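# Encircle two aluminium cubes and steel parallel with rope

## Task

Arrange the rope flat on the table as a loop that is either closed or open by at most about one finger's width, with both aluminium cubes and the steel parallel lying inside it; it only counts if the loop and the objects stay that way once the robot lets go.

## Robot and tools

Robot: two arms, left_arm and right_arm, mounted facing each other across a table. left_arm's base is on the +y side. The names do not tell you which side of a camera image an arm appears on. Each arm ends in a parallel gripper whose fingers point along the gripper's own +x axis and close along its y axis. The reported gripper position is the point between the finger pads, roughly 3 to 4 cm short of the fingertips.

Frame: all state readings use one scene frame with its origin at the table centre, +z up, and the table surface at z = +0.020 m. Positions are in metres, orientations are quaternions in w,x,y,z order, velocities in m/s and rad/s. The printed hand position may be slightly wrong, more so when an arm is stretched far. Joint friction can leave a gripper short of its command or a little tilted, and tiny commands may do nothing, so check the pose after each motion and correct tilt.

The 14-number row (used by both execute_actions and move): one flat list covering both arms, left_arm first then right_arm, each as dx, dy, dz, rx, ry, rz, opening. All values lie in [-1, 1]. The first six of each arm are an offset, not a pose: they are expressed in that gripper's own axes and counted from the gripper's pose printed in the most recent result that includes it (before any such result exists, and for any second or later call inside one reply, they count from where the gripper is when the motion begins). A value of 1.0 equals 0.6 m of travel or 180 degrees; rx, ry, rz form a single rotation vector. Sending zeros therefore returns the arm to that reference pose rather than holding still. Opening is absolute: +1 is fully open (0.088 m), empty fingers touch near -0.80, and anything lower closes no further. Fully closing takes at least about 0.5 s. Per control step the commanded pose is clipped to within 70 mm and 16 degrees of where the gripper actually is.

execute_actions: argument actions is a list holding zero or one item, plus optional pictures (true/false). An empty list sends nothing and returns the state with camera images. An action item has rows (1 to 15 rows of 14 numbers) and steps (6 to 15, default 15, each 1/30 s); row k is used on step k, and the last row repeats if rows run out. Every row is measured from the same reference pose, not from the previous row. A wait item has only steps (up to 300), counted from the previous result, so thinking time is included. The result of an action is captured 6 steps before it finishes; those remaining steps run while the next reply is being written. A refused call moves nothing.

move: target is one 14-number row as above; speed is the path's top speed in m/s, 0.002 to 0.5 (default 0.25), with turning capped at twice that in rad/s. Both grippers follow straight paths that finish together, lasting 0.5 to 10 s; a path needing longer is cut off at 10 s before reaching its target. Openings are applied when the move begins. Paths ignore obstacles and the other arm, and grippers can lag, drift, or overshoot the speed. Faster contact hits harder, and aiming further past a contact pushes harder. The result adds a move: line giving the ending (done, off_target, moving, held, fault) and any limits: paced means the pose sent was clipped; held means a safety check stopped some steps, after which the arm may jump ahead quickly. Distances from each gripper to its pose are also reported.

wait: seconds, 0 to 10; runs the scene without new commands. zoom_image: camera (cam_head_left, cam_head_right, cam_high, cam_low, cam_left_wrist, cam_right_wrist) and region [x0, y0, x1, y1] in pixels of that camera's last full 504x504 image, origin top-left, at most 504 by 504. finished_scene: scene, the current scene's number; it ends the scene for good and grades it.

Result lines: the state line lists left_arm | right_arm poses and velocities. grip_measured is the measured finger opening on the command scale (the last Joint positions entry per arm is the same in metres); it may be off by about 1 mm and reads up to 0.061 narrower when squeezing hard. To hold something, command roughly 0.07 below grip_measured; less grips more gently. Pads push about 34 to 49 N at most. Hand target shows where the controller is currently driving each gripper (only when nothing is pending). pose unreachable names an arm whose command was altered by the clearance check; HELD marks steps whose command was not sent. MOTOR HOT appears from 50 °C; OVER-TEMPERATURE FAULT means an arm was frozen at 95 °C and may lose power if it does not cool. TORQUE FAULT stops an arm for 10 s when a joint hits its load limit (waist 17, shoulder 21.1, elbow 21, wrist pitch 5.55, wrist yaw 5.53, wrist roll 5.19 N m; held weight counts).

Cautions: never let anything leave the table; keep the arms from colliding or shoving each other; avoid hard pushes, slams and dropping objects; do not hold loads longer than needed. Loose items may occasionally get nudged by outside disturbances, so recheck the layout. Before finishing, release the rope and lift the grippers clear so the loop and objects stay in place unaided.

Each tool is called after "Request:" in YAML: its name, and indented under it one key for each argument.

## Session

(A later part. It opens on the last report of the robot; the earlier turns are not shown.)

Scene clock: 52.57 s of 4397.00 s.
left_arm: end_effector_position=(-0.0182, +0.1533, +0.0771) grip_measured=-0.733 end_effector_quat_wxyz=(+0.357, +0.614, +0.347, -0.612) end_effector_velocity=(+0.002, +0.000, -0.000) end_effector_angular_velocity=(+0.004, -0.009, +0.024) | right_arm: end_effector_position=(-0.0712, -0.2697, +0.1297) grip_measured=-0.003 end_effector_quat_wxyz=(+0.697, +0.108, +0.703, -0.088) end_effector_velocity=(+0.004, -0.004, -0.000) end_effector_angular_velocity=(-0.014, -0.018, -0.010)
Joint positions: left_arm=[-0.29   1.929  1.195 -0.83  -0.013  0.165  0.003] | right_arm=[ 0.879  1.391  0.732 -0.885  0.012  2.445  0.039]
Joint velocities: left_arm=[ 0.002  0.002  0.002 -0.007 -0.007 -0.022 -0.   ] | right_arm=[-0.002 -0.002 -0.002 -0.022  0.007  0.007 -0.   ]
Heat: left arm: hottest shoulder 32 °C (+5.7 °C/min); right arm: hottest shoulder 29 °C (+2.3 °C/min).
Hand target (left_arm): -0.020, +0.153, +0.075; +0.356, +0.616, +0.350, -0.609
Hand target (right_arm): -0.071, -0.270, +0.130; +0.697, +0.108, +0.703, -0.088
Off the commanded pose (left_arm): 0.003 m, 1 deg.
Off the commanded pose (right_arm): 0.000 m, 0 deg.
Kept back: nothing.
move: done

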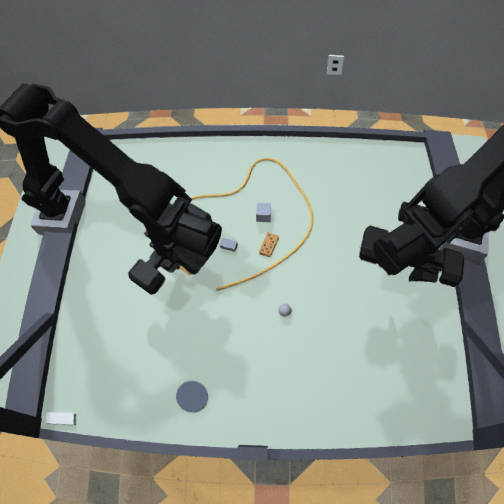

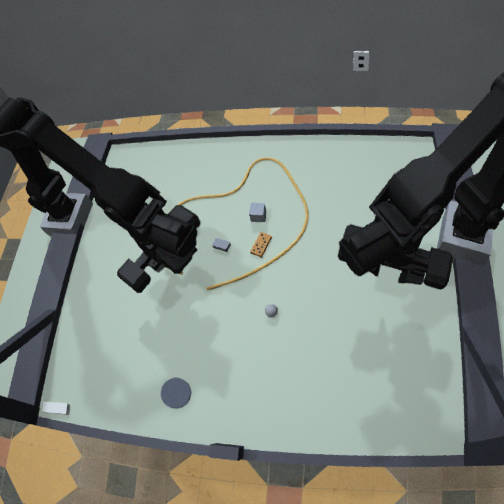

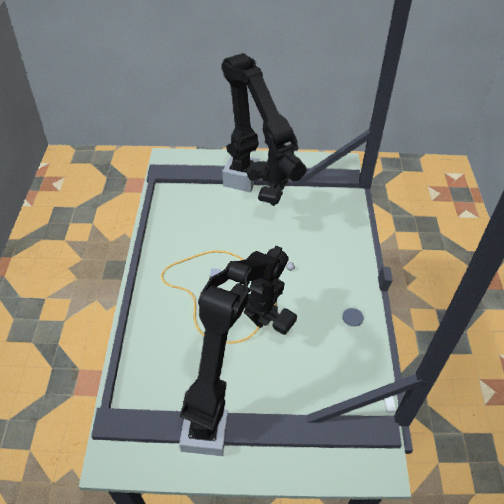

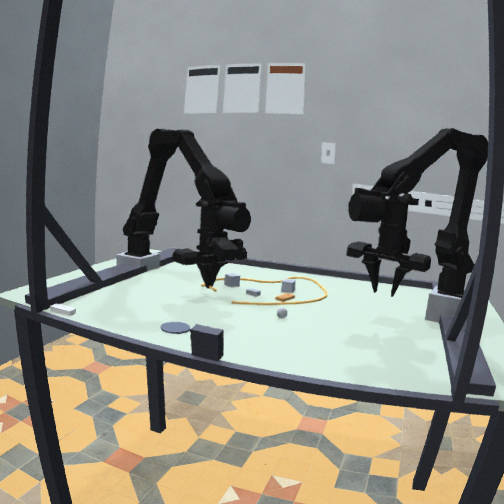

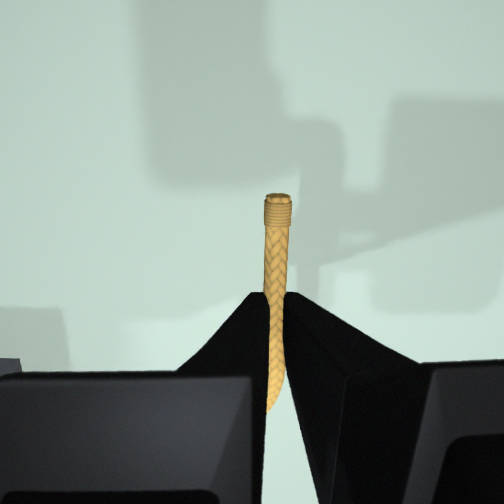

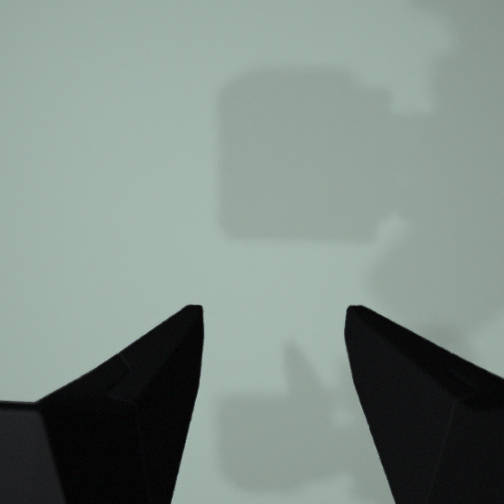

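Advance 5 cm along the tip direction.

Request:
move:
  target: [0,0.01,0.08,0,0,0,-0.8,0,0,0,0,0,0,0.0]
  speed: 0.1

Scene clock: 53.73 s of 4397.00 s.
left_arm: end_effector_position=(-0.0360, +0.1095, +0.0808) grip_measured=-0.733 end_effector_quat_wxyz=(+0.359, +0.612, +0.344, -0.615) end_effector_velocity=(+0.001, -0.004, +0.001) end_effector_angular_velocity=(-0.010, -0.019, +0.005) | right_arm: end_effector_position=(-0.0712, -0.2697, +0.1297) grip_measured=-0.003 end_effector_quat_wxyz=(+0.697, +0.108, +0.703, -0.088) end_effector_velocity=(+0.001, -0.002, -0.000) end_effector_angular_velocity=(-0.010, +0.002, +0.005)
Joint positions: left_arm=[-0.293  2.077  1.431 -0.908 -0.013  0.164  0.003] | right_arm=[ 0.879  1.391  0.732 -0.885  0.012  2.445  0.039]
Joint velocities: left_arm=[-0.002  0.007  0.017 -0.007 -0.022 -0.007 -0.   ] | right_arm=[-0.002 -0.002 -0.002 -0.007 -0.007 -0.007 -0.   ]
Heat: left arm: hottest shoulder 32 °C (+5.6 °C/min); right arm: hottest shoulder 29 °C (+2.2 °C/min).
Hand target (left_arm): -0.037, +0.109, +0.077; +0.357, +0.614, +0.347, -0.612
Hand target (right_arm): -0.071, -0.270, +0.130; +0.697, +0.108, +0.703, -0.088
Off the commanded pose (left_arm): 0.004 m, 1 deg.
Off the commanded pose (right_arm): 0.000 m, 0 deg.
Kept back: nothing.
move: done

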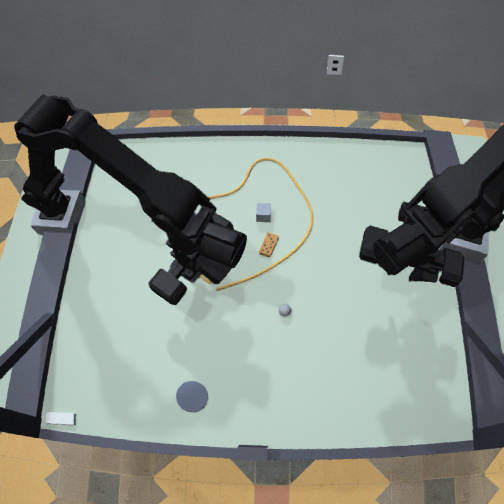

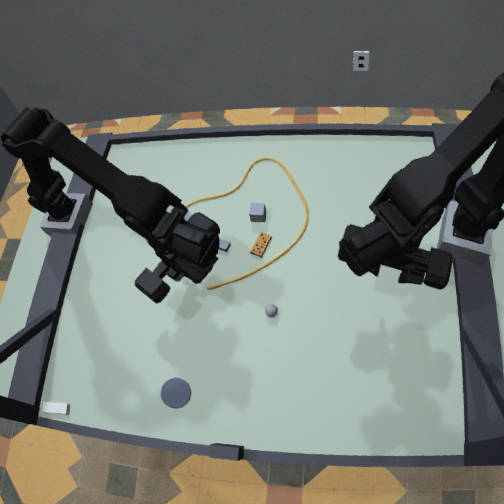

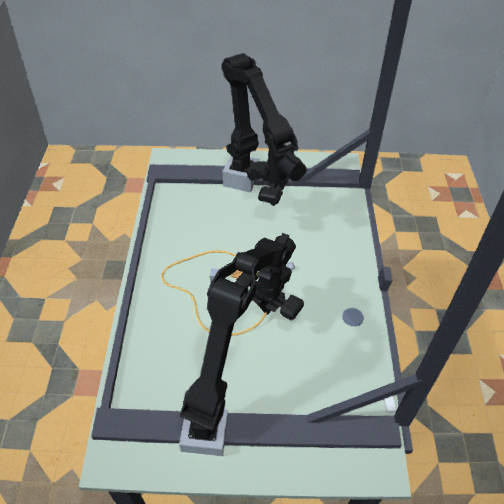

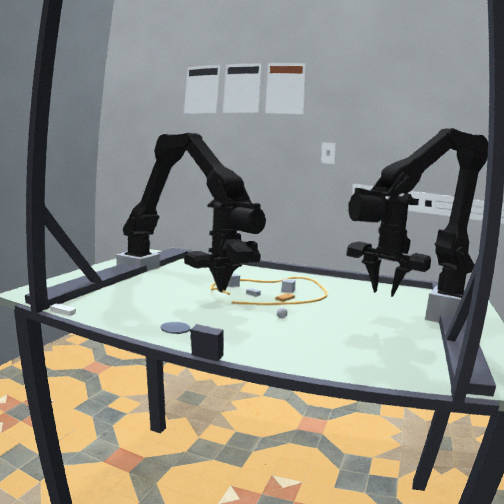

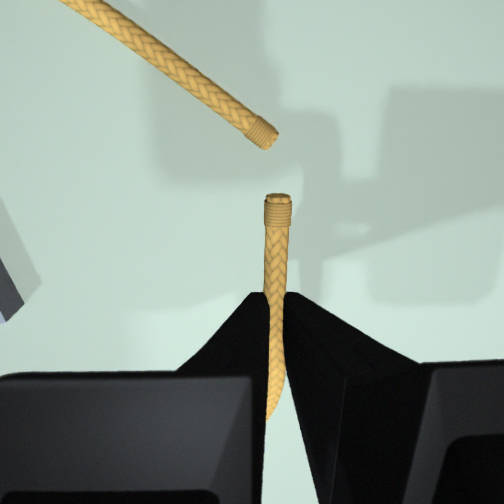

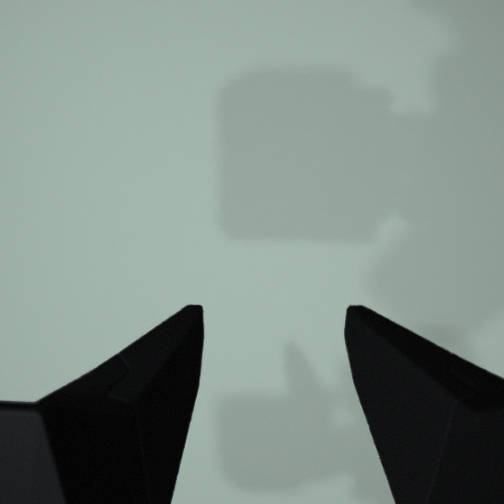

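Request:
move:
  target: [0.0,0.012,0.028,0,0,0,-0.8,0,0,0,0,0,0,0.0]
  speed: 0.06

Request:
move:
  target: [0.035,0,0,0,0,0,-0.8,0,0,0,0,0,0,0.0]
  speed: 0.05

Scene clock: 54.77 s of 4397.00 s.
left_arm: end_effector_position=(-0.0392, +0.0928, +0.0849) grip_measured=-0.733 end_effector_quat_wxyz=(+0.361, +0.609, +0.343, -0.618) end_effector_velocity=(-0.000, -0.002, +0.000) end_effector_angular_velocity=(-0.000, -0.008, -0.010) | right_arm: end_effector_position=(-0.0712, -0.2697, +0.1297) grip_measured=-0.003 end_effector_quat_wxyz=(+0.697, +0.108, +0.703, -0.088) end_effector_velocity=(+0.001, -0.001, +0.001) end_effector_angular_velocity=(-0.006, +0.004, +0.000)
Joint positions: left_arm=[-0.285  2.123  1.52  -0.941 -0.013  0.17   0.003] | right_arm=[ 0.879  1.391  0.732 -0.885  0.012  2.445  0.039]
Joint velocities: left_arm=[-0.002  0.007  0.012 -0.007 -0.007  0.007  0.   ] | right_arm=[-0.007 -0.007 -0.002 -0.007 -0.007 -0.007 -0.   ]
Heat: left arm: hottest shoulder 33 °C (+6.6 °C/min); right arm: hottest shoulder 29 °C (+2.2 °C/min).
Hand target (left_arm): -0.038, +0.092, +0.081; +0.359, +0.612, +0.344, -0.615
Hand target (right_arm): -0.071, -0.270, +0.130; +0.697, +0.108, +0.703, -0.088
Off the commanded pose (left_arm): 0.004 m, 1 deg.
Off the commanded pose (right_arm): 0.000 m, 0 deg.
Kept back: nothing.
move: done

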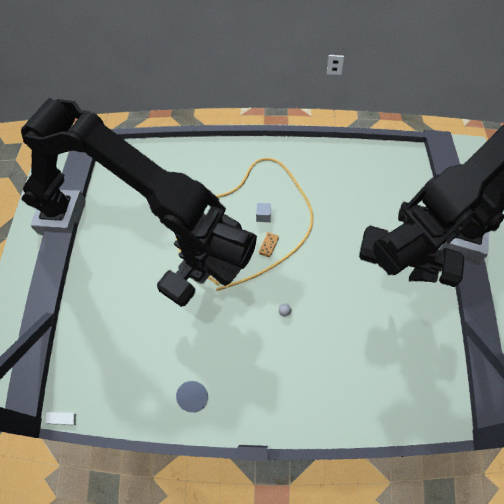

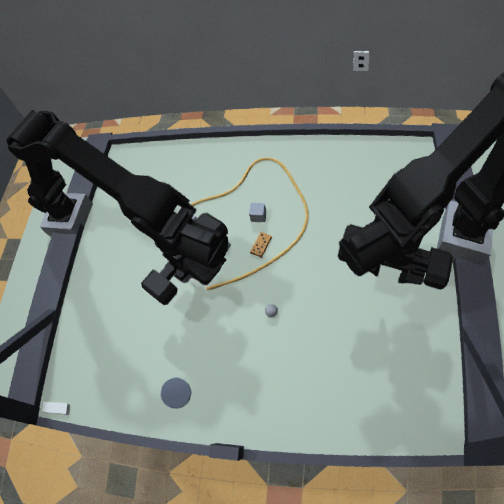

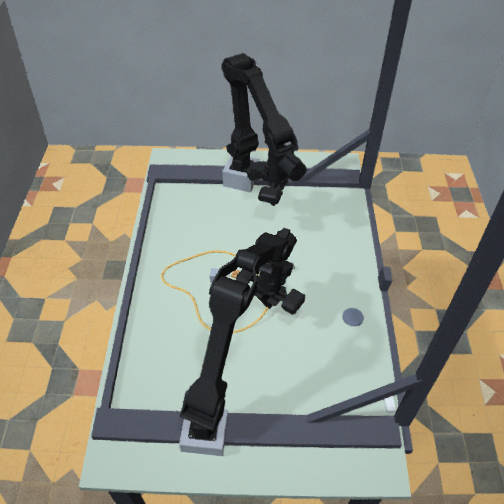

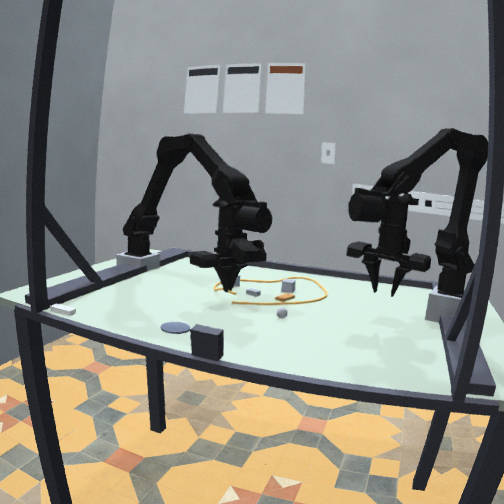

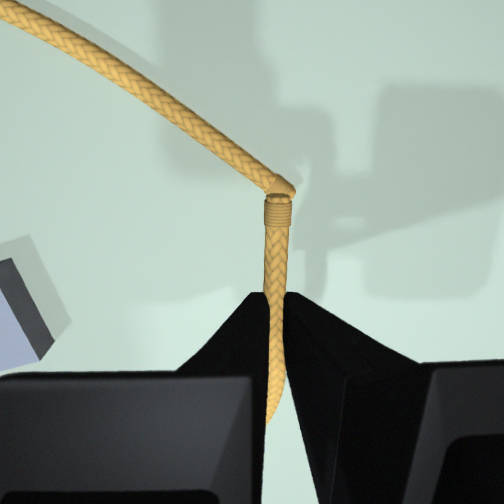

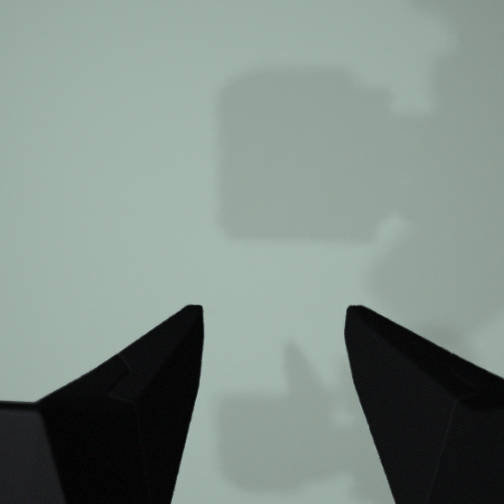

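Scene clock: 55.60 s of 4397.00 s.
left_arm: end_effector_position=(-0.0406, +0.0890, +0.0719) grip_measured=-0.733 end_effector_quat_wxyz=(+0.366, +0.603, +0.338, -0.623) end_effector_velocity=(-0.001, -0.004, +0.001) end_effector_angular_velocity=(-0.023, +0.001, +0.005) | right_arm: end_effector_position=(-0.0712, -0.2697, +0.1297) grip_measured=-0.003 end_effector_quat_wxyz=(+0.697, +0.108, +0.703, -0.088) end_effector_velocity=(+0.004, -0.005, -0.001) end_effector_angular_velocity=(-0.026, -0.009, +0.000)
Joint positions: left_arm=[-0.285  2.14   1.492 -0.875 -0.013  0.17   0.003] | right_arm=[ 0.879  1.391  0.732 -0.885  0.012  2.445  0.039]
Joint velocities: left_arm=[-0.002 -0.002 -0.002  0.022 -0.007 -0.007 -0.   ] | right_arm=[-0.007  0.002 -0.002 -0.022 -0.007 -0.007  0.   ]
Heat: left arm: hottest shoulder 33 °C (+6.5 °C/min); right arm: hottest shoulder 29 °C (+2.2 °C/min).
Hand target (left_arm): -0.039, +0.092, +0.064; +0.362, +0.609, +0.342, -0.618
Hand target (right_arm): -0.071, -0.270, +0.130; +0.697, +0.108, +0.703, -0.088
Off the commanded pose (left_arm): 0.009 m, 1 deg.
Off the commanded pose (right_arm): 0.000 m, 0 deg.
Kept back: nothing.
move: off_target (left_arm)

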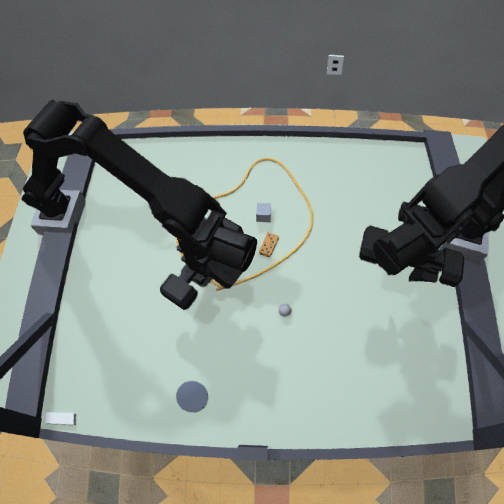

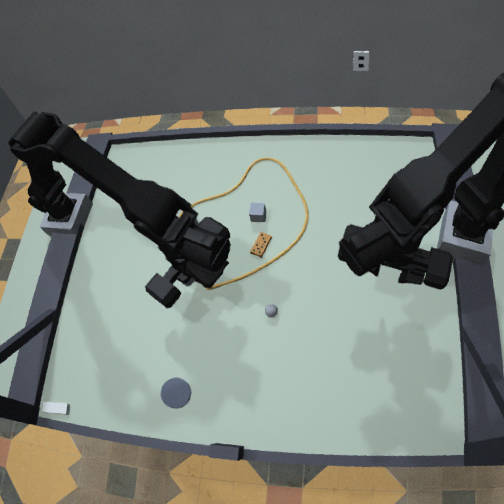

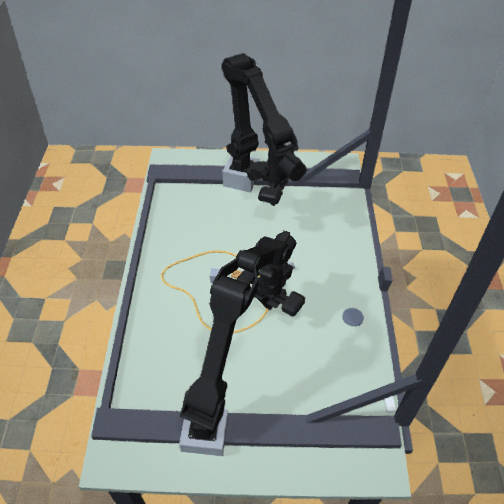

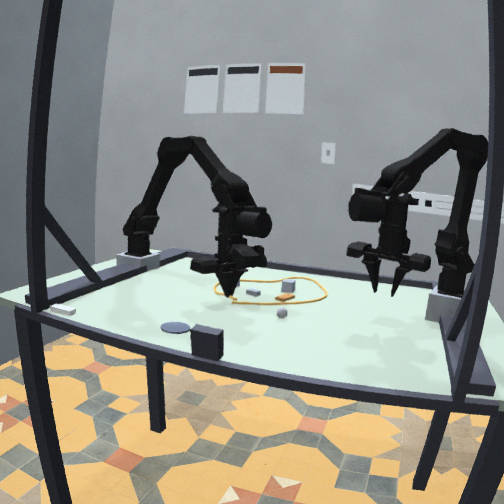

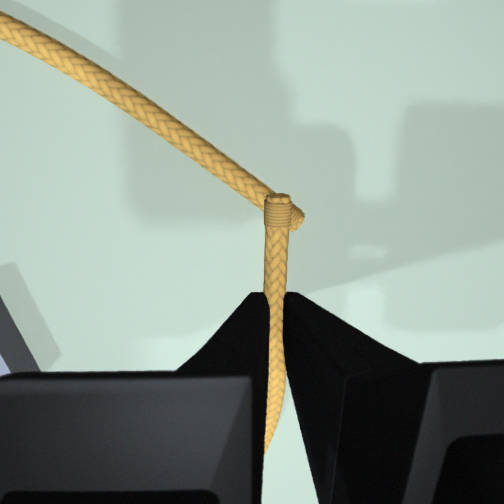

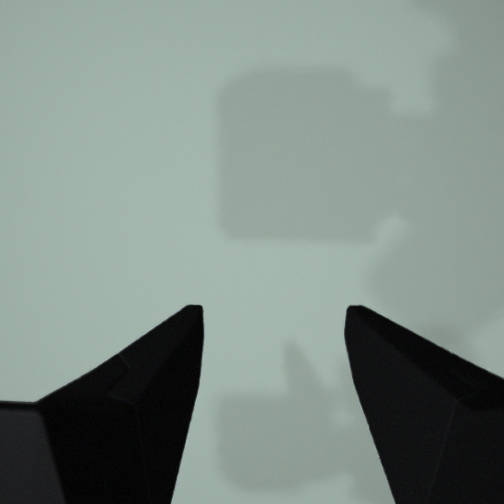

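Request:
move:
  target: [0.015,0,-0.004,0,0,0,-0.8,0,0,0,0,0,0,0.0]
  speed: 0.04

Request:
move:
  target: [0.0,0,0,0,0,0,-0.1,0,0,0,0,0,0,0.0]

Request:
move:
  target: [-0.08,0,0,0,0,0,-0.1,0,0,0,0,0,0,0.0]
  speed: 0.15

Request:
move:
  target: [-0.03,-0.3,-0.2,0,0,0,-0.1,0,0,0,0,0,0,0.0]
  speed: 0.3

Scene clock: 56.53 s of 4397.00 s.
left_arm: end_effector_position=(-0.0408, +0.0883, +0.0679) grip_measured=-0.733 end_effector_quat_wxyz=(+0.369, +0.600, +0.335, -0.626) end_effector_velocity=(-0.001, +0.004, -0.001) end_effector_angular_velocity=(+0.014, +0.002, -0.010) | right_arm: end_effector_position=(-0.0712, -0.2697, +0.1297) grip_measured=-0.003 end_effector_quat_wxyz=(+0.697, +0.108, +0.703, -0.088) end_effector_velocity=(+0.002, -0.003, -0.000) end_effector_angular_velocity=(-0.010, +0.002, +0.000)
Joint positions: left_arm=[-0.285  2.141  1.474 -0.846 -0.013  0.17   0.003] | right_arm=[ 0.879  1.391  0.732 -0.885  0.012  2.445  0.039]
Joint velocities: left_arm=[-0.002 -0.002 -0.007 -0.007  0.007  0.007  0.   ] | right_arm=[-0.007 -0.007 -0.007 -0.007 -0.007 -0.007 -0.   ]
Heat: left arm: hottest shoulder 33 °C (+6.4 °C/min); right arm: hottest shoulder 29 °C (+2.1 °C/min).
Hand target (left_arm): -0.039, +0.091, +0.063; +0.366, +0.603, +0.338, -0.623
Hand target (right_arm): -0.071, -0.270, +0.130; +0.697, +0.108, +0.703, -0.088
Off the commanded pose (left_arm): 0.006 m, 1 deg.
Off the commanded pose (right_arm): 0.000 m, 0 deg.
Kept back: nothing.
move: done

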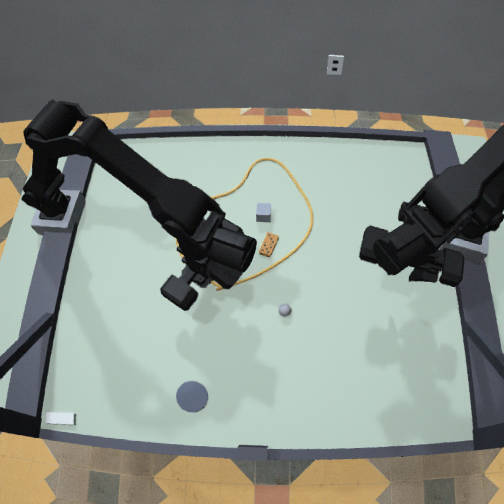

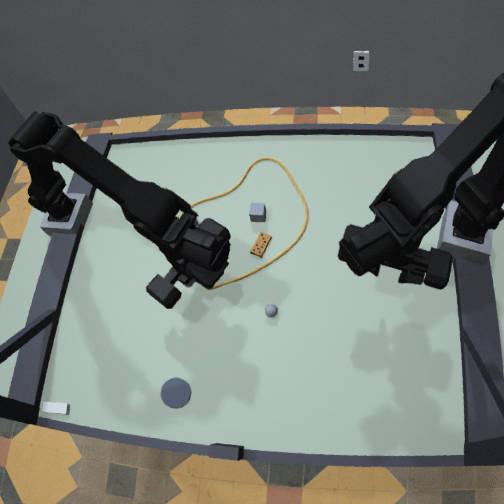

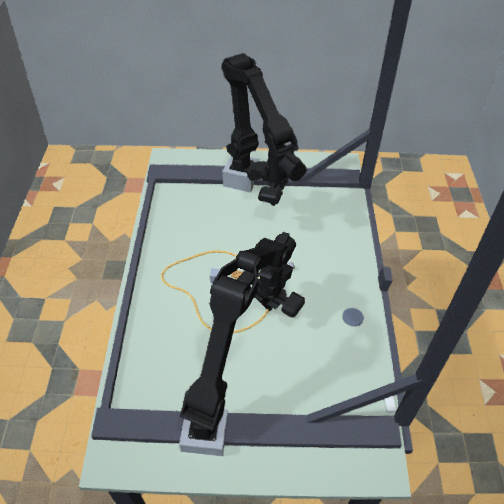

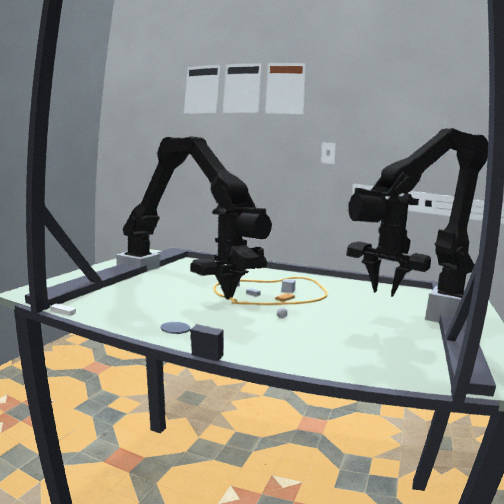

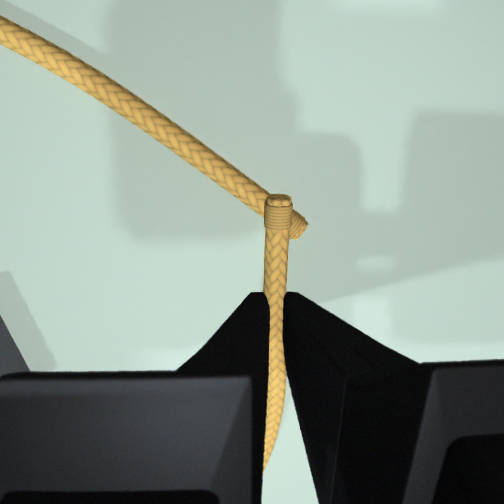

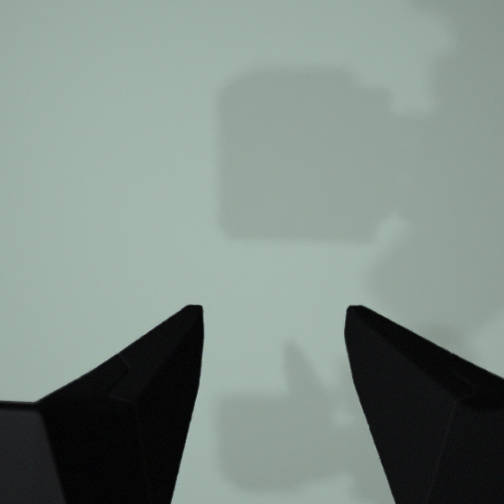

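Scene clock: 57.23 s of 4397.00 s.
left_arm: end_effector_position=(-0.0408, +0.0884, +0.0678) grip_measured=-0.105 end_effector_quat_wxyz=(+0.369, +0.600, +0.335, -0.626) end_effector_velocity=(+0.002, +0.005, +0.000) end_effector_angular_velocity=(+0.018, -0.015, -0.009) | right_arm: end_effector_position=(-0.0712, -0.2697, +0.1297) grip_measured=-0.003 end_effector_quat_wxyz=(+0.697, +0.108, +0.703, -0.088) end_effector_velocity=(+0.004, -0.002, +0.001) end_effector_angular_velocity=(-0.010, -0.016, +0.005)
Joint positions: left_arm=[-0.285  2.141  1.474 -0.846 -0.013  0.17   0.034] | right_arm=[ 0.879  1.391  0.732 -0.885  0.012  2.445  0.039]
Joint velocities: left_arm=[-0.002 -0.002 -0.002 -0.022 -0.007  0.007  0.001] | right_arm=[-0.002 -0.002  0.002 -0.022  0.007 -0.007  0.   ]
Heat: left arm: hottest shoulder 33 °C (+6.3 °C/min); right arm: hottest shoulder 29 °C (+2.1 °C/min).
Hand target (left_arm): -0.041, +0.088, +0.068; +0.368, +0.600, +0.335, -0.626
Hand target (right_arm): -0.071, -0.270, +0.130; +0.697, +0.108, +0.703, -0.088
Off the commanded pose (left_arm): 0.000 m, 0 deg.
Off the commanded pose (right_arm): 0.000 m, 0 deg.
Kept back: nothing.
move: done

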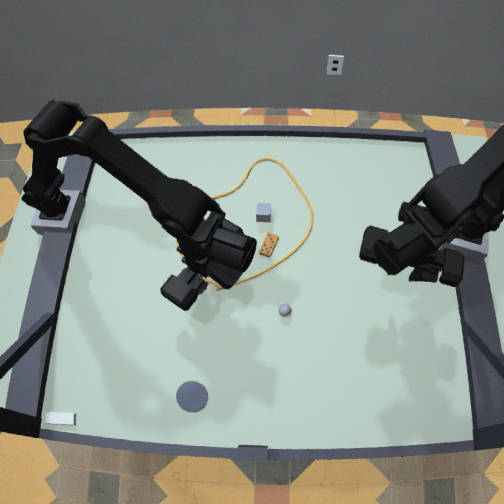

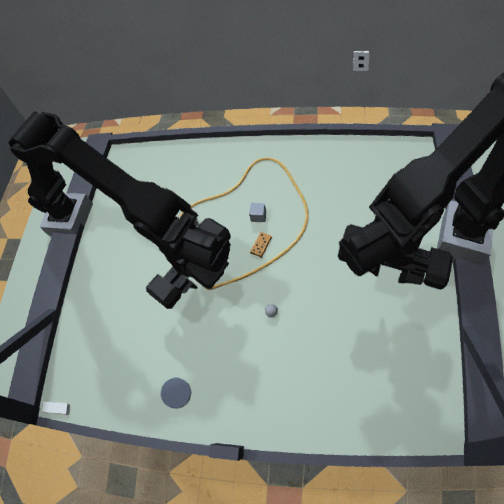

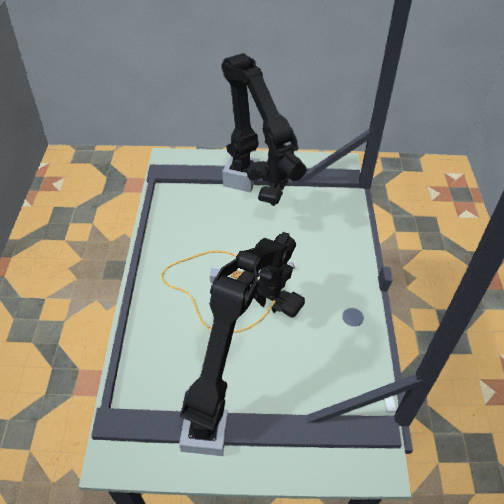

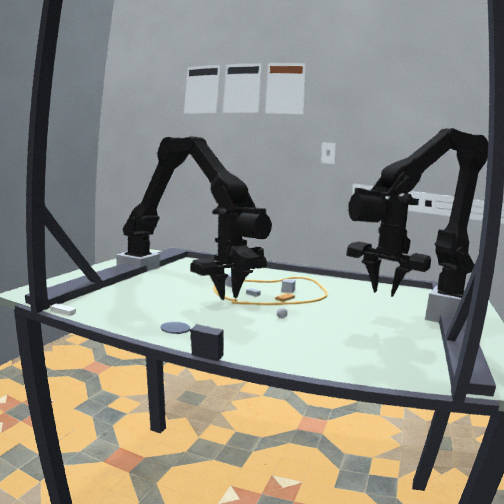

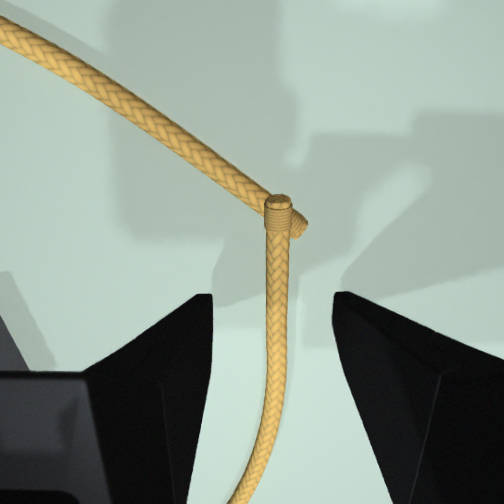

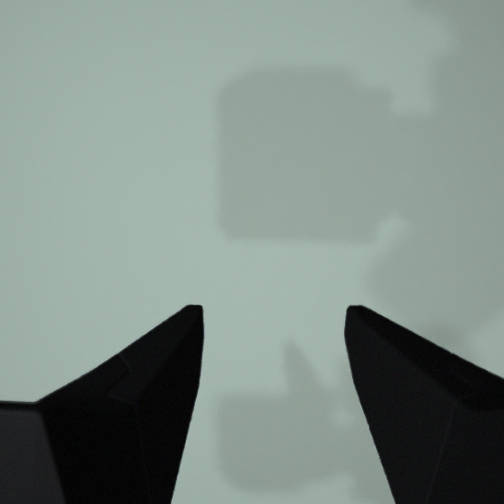

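Scene clock: 58.10 s of 4397.00 s.
left_arm: end_effector_position=(-0.0390, +0.0933, +0.1092) grip_measured=-0.102 end_effector_quat_wxyz=(+0.365, +0.604, +0.339, -0.622) end_effector_velocity=(-0.001, +0.002, +0.004) end_effector_angular_velocity=(+0.004, -0.010, -0.029) | right_arm: end_effector_position=(-0.0712, -0.2697, +0.1297) grip_measured=-0.003 end_effector_quat_wxyz=(+0.697, +0.108, +0.703, -0.088) end_effector_velocity=(+0.001, -0.002, -0.000) end_effector_angular_velocity=(-0.010, +0.002, +0.005)
Joint positions: left_arm=[-0.285  2.078  1.551 -1.001 -0.013  0.17   0.034] | right_arm=[ 0.879  1.391  0.732 -0.885  0.012  2.445  0.039]
Joint velocities: left_arm=[-0.007 -0.002  0.012 -0.022 -0.007  0.022 -0.   ] | right_arm=[-0.002 -0.002 -0.002 -0.007 -0.007 -0.007 -0.   ]
Heat: left arm: hottest shoulder 33 °C (+6.2 °C/min); right arm: hottest shoulder 29 °C (+2.1 °C/min).
Hand target (left_arm): -0.040, +0.091, +0.116; +0.369, +0.600, +0.335, -0.626
Hand target (right_arm): -0.071, -0.270, +0.130; +0.697, +0.108, +0.703, -0.088
Off the commanded pose (left_arm): 0.007 m, 1 deg.
Off the commanded pose (right_arm): 0.000 m, 0 deg.
Kept back: nothing.
move: done

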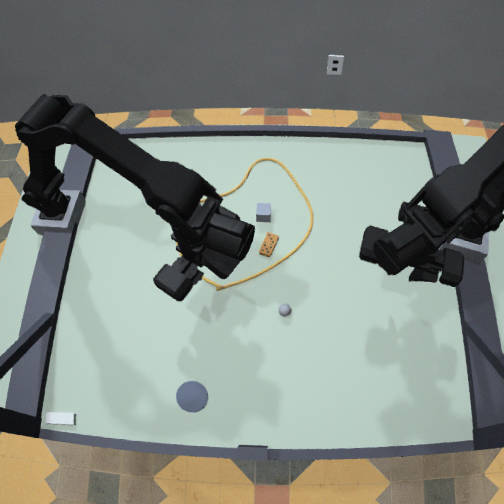

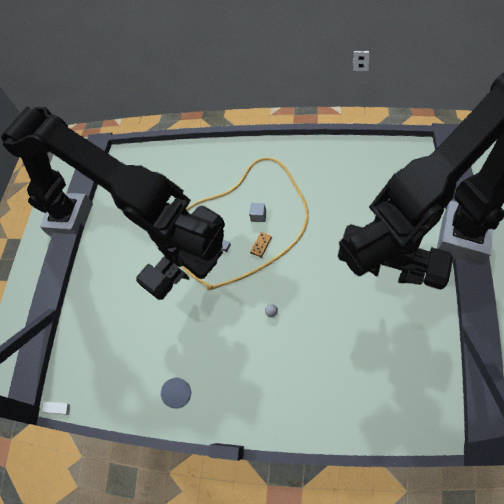

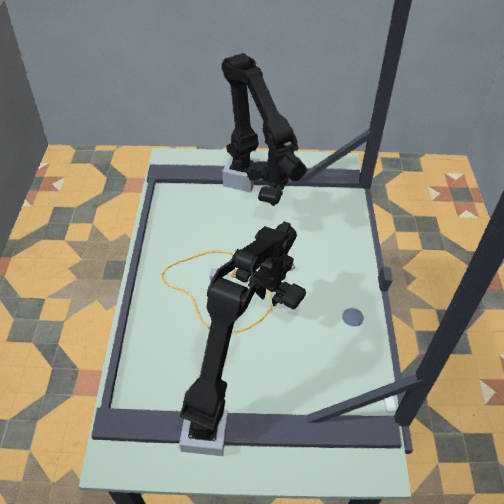

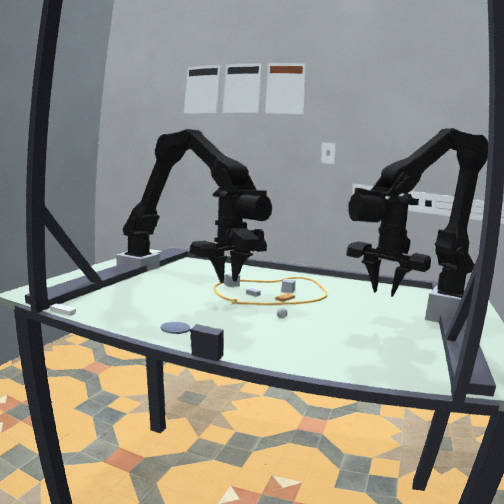

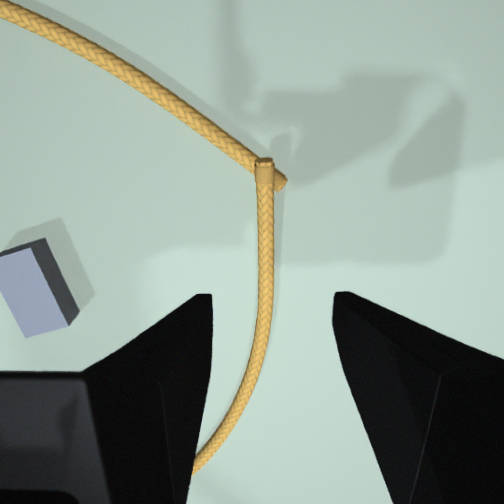

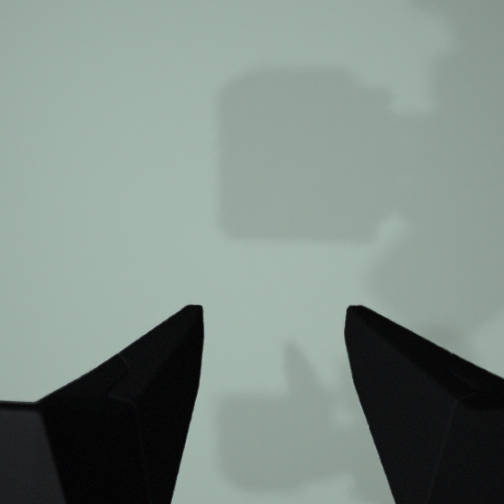

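Scene clock: 59.47 s of 4397.00 s.
left_arm: end_effector_position=(-0.1341, +0.2867, +0.1182) grip_measured=-0.102 end_effector_quat_wxyz=(+0.365, +0.605, +0.338, -0.622) end_effector_velocity=(-0.006, +0.003, +0.003) end_effector_angular_velocity=(-0.004, +0.018, -0.010) | right_arm: end_effector_position=(-0.0712, -0.2697, +0.1297) grip_measured=-0.003 end_effector_quat_wxyz=(+0.697, +0.108, +0.703, -0.088) end_effector_velocity=(+0.000, +0.001, -0.001) end_effector_angular_velocity=(+0.006, -0.005, +0.010)
Joint positions: left_arm=[-0.855  1.705  1.087 -0.924 -0.036 -0.398  0.034] | right_arm=[ 0.879  1.391  0.732 -0.885  0.012  2.445  0.039]
Joint velocities: left_arm=[-0.017 -0.007  0.002  0.007  0.007 -0.007  0.   ] | right_arm=[ 0.002  0.002 -0.002  0.007  0.007 -0.007 -0.   ]
Heat: left arm: hottest shoulder 33 °C (+6.1 °C/min); right arm: hottest shoulder 29 °C (+2.0 °C/min).
Hand target (left_arm): -0.133, +0.288, +0.119; +0.367, +0.604, +0.337, -0.622
Hand target (right_arm): -0.071, -0.270, +0.130; +0.697, +0.108, +0.703, -0.088
Off the commanded pose (left_arm): 0.002 m, 0 deg.
Off the commanded pose (right_arm): 0.000 m, 0 deg.
Kept back: nothing.
move: done

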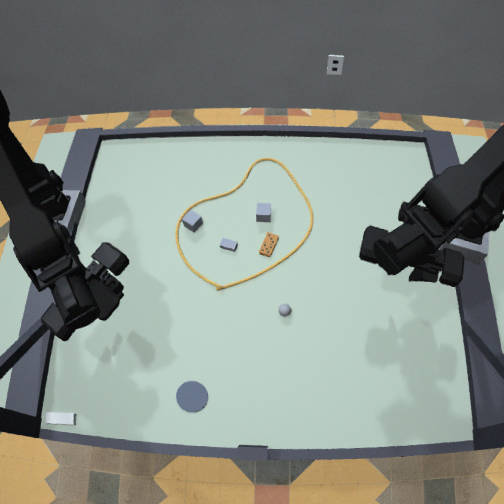

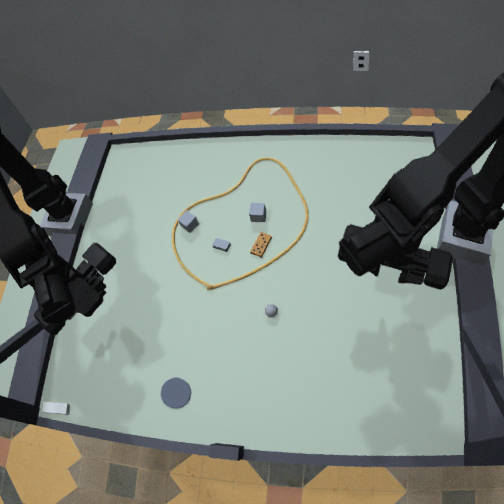

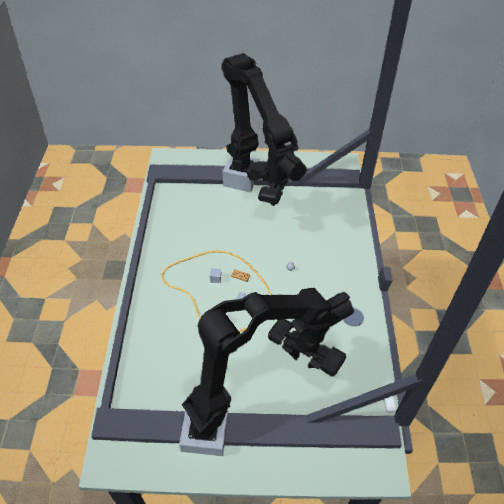

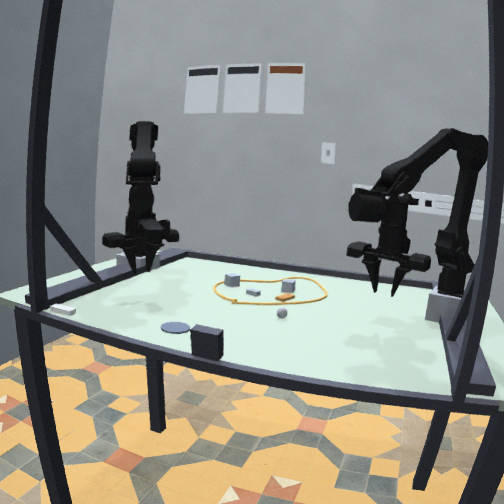

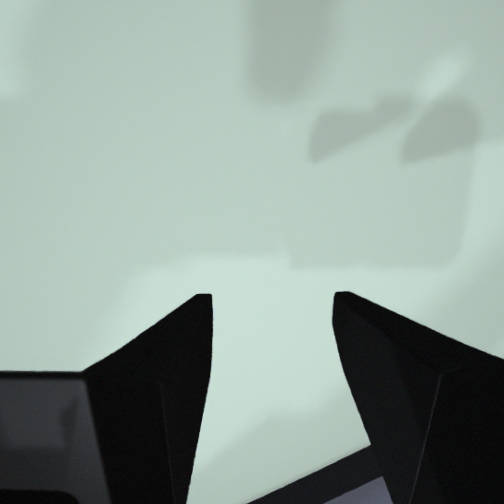

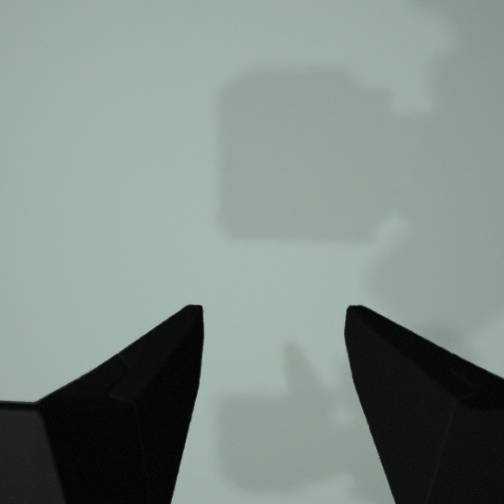

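Request:
finished_scene:
  scene: 1

The scene is finished: the task was done.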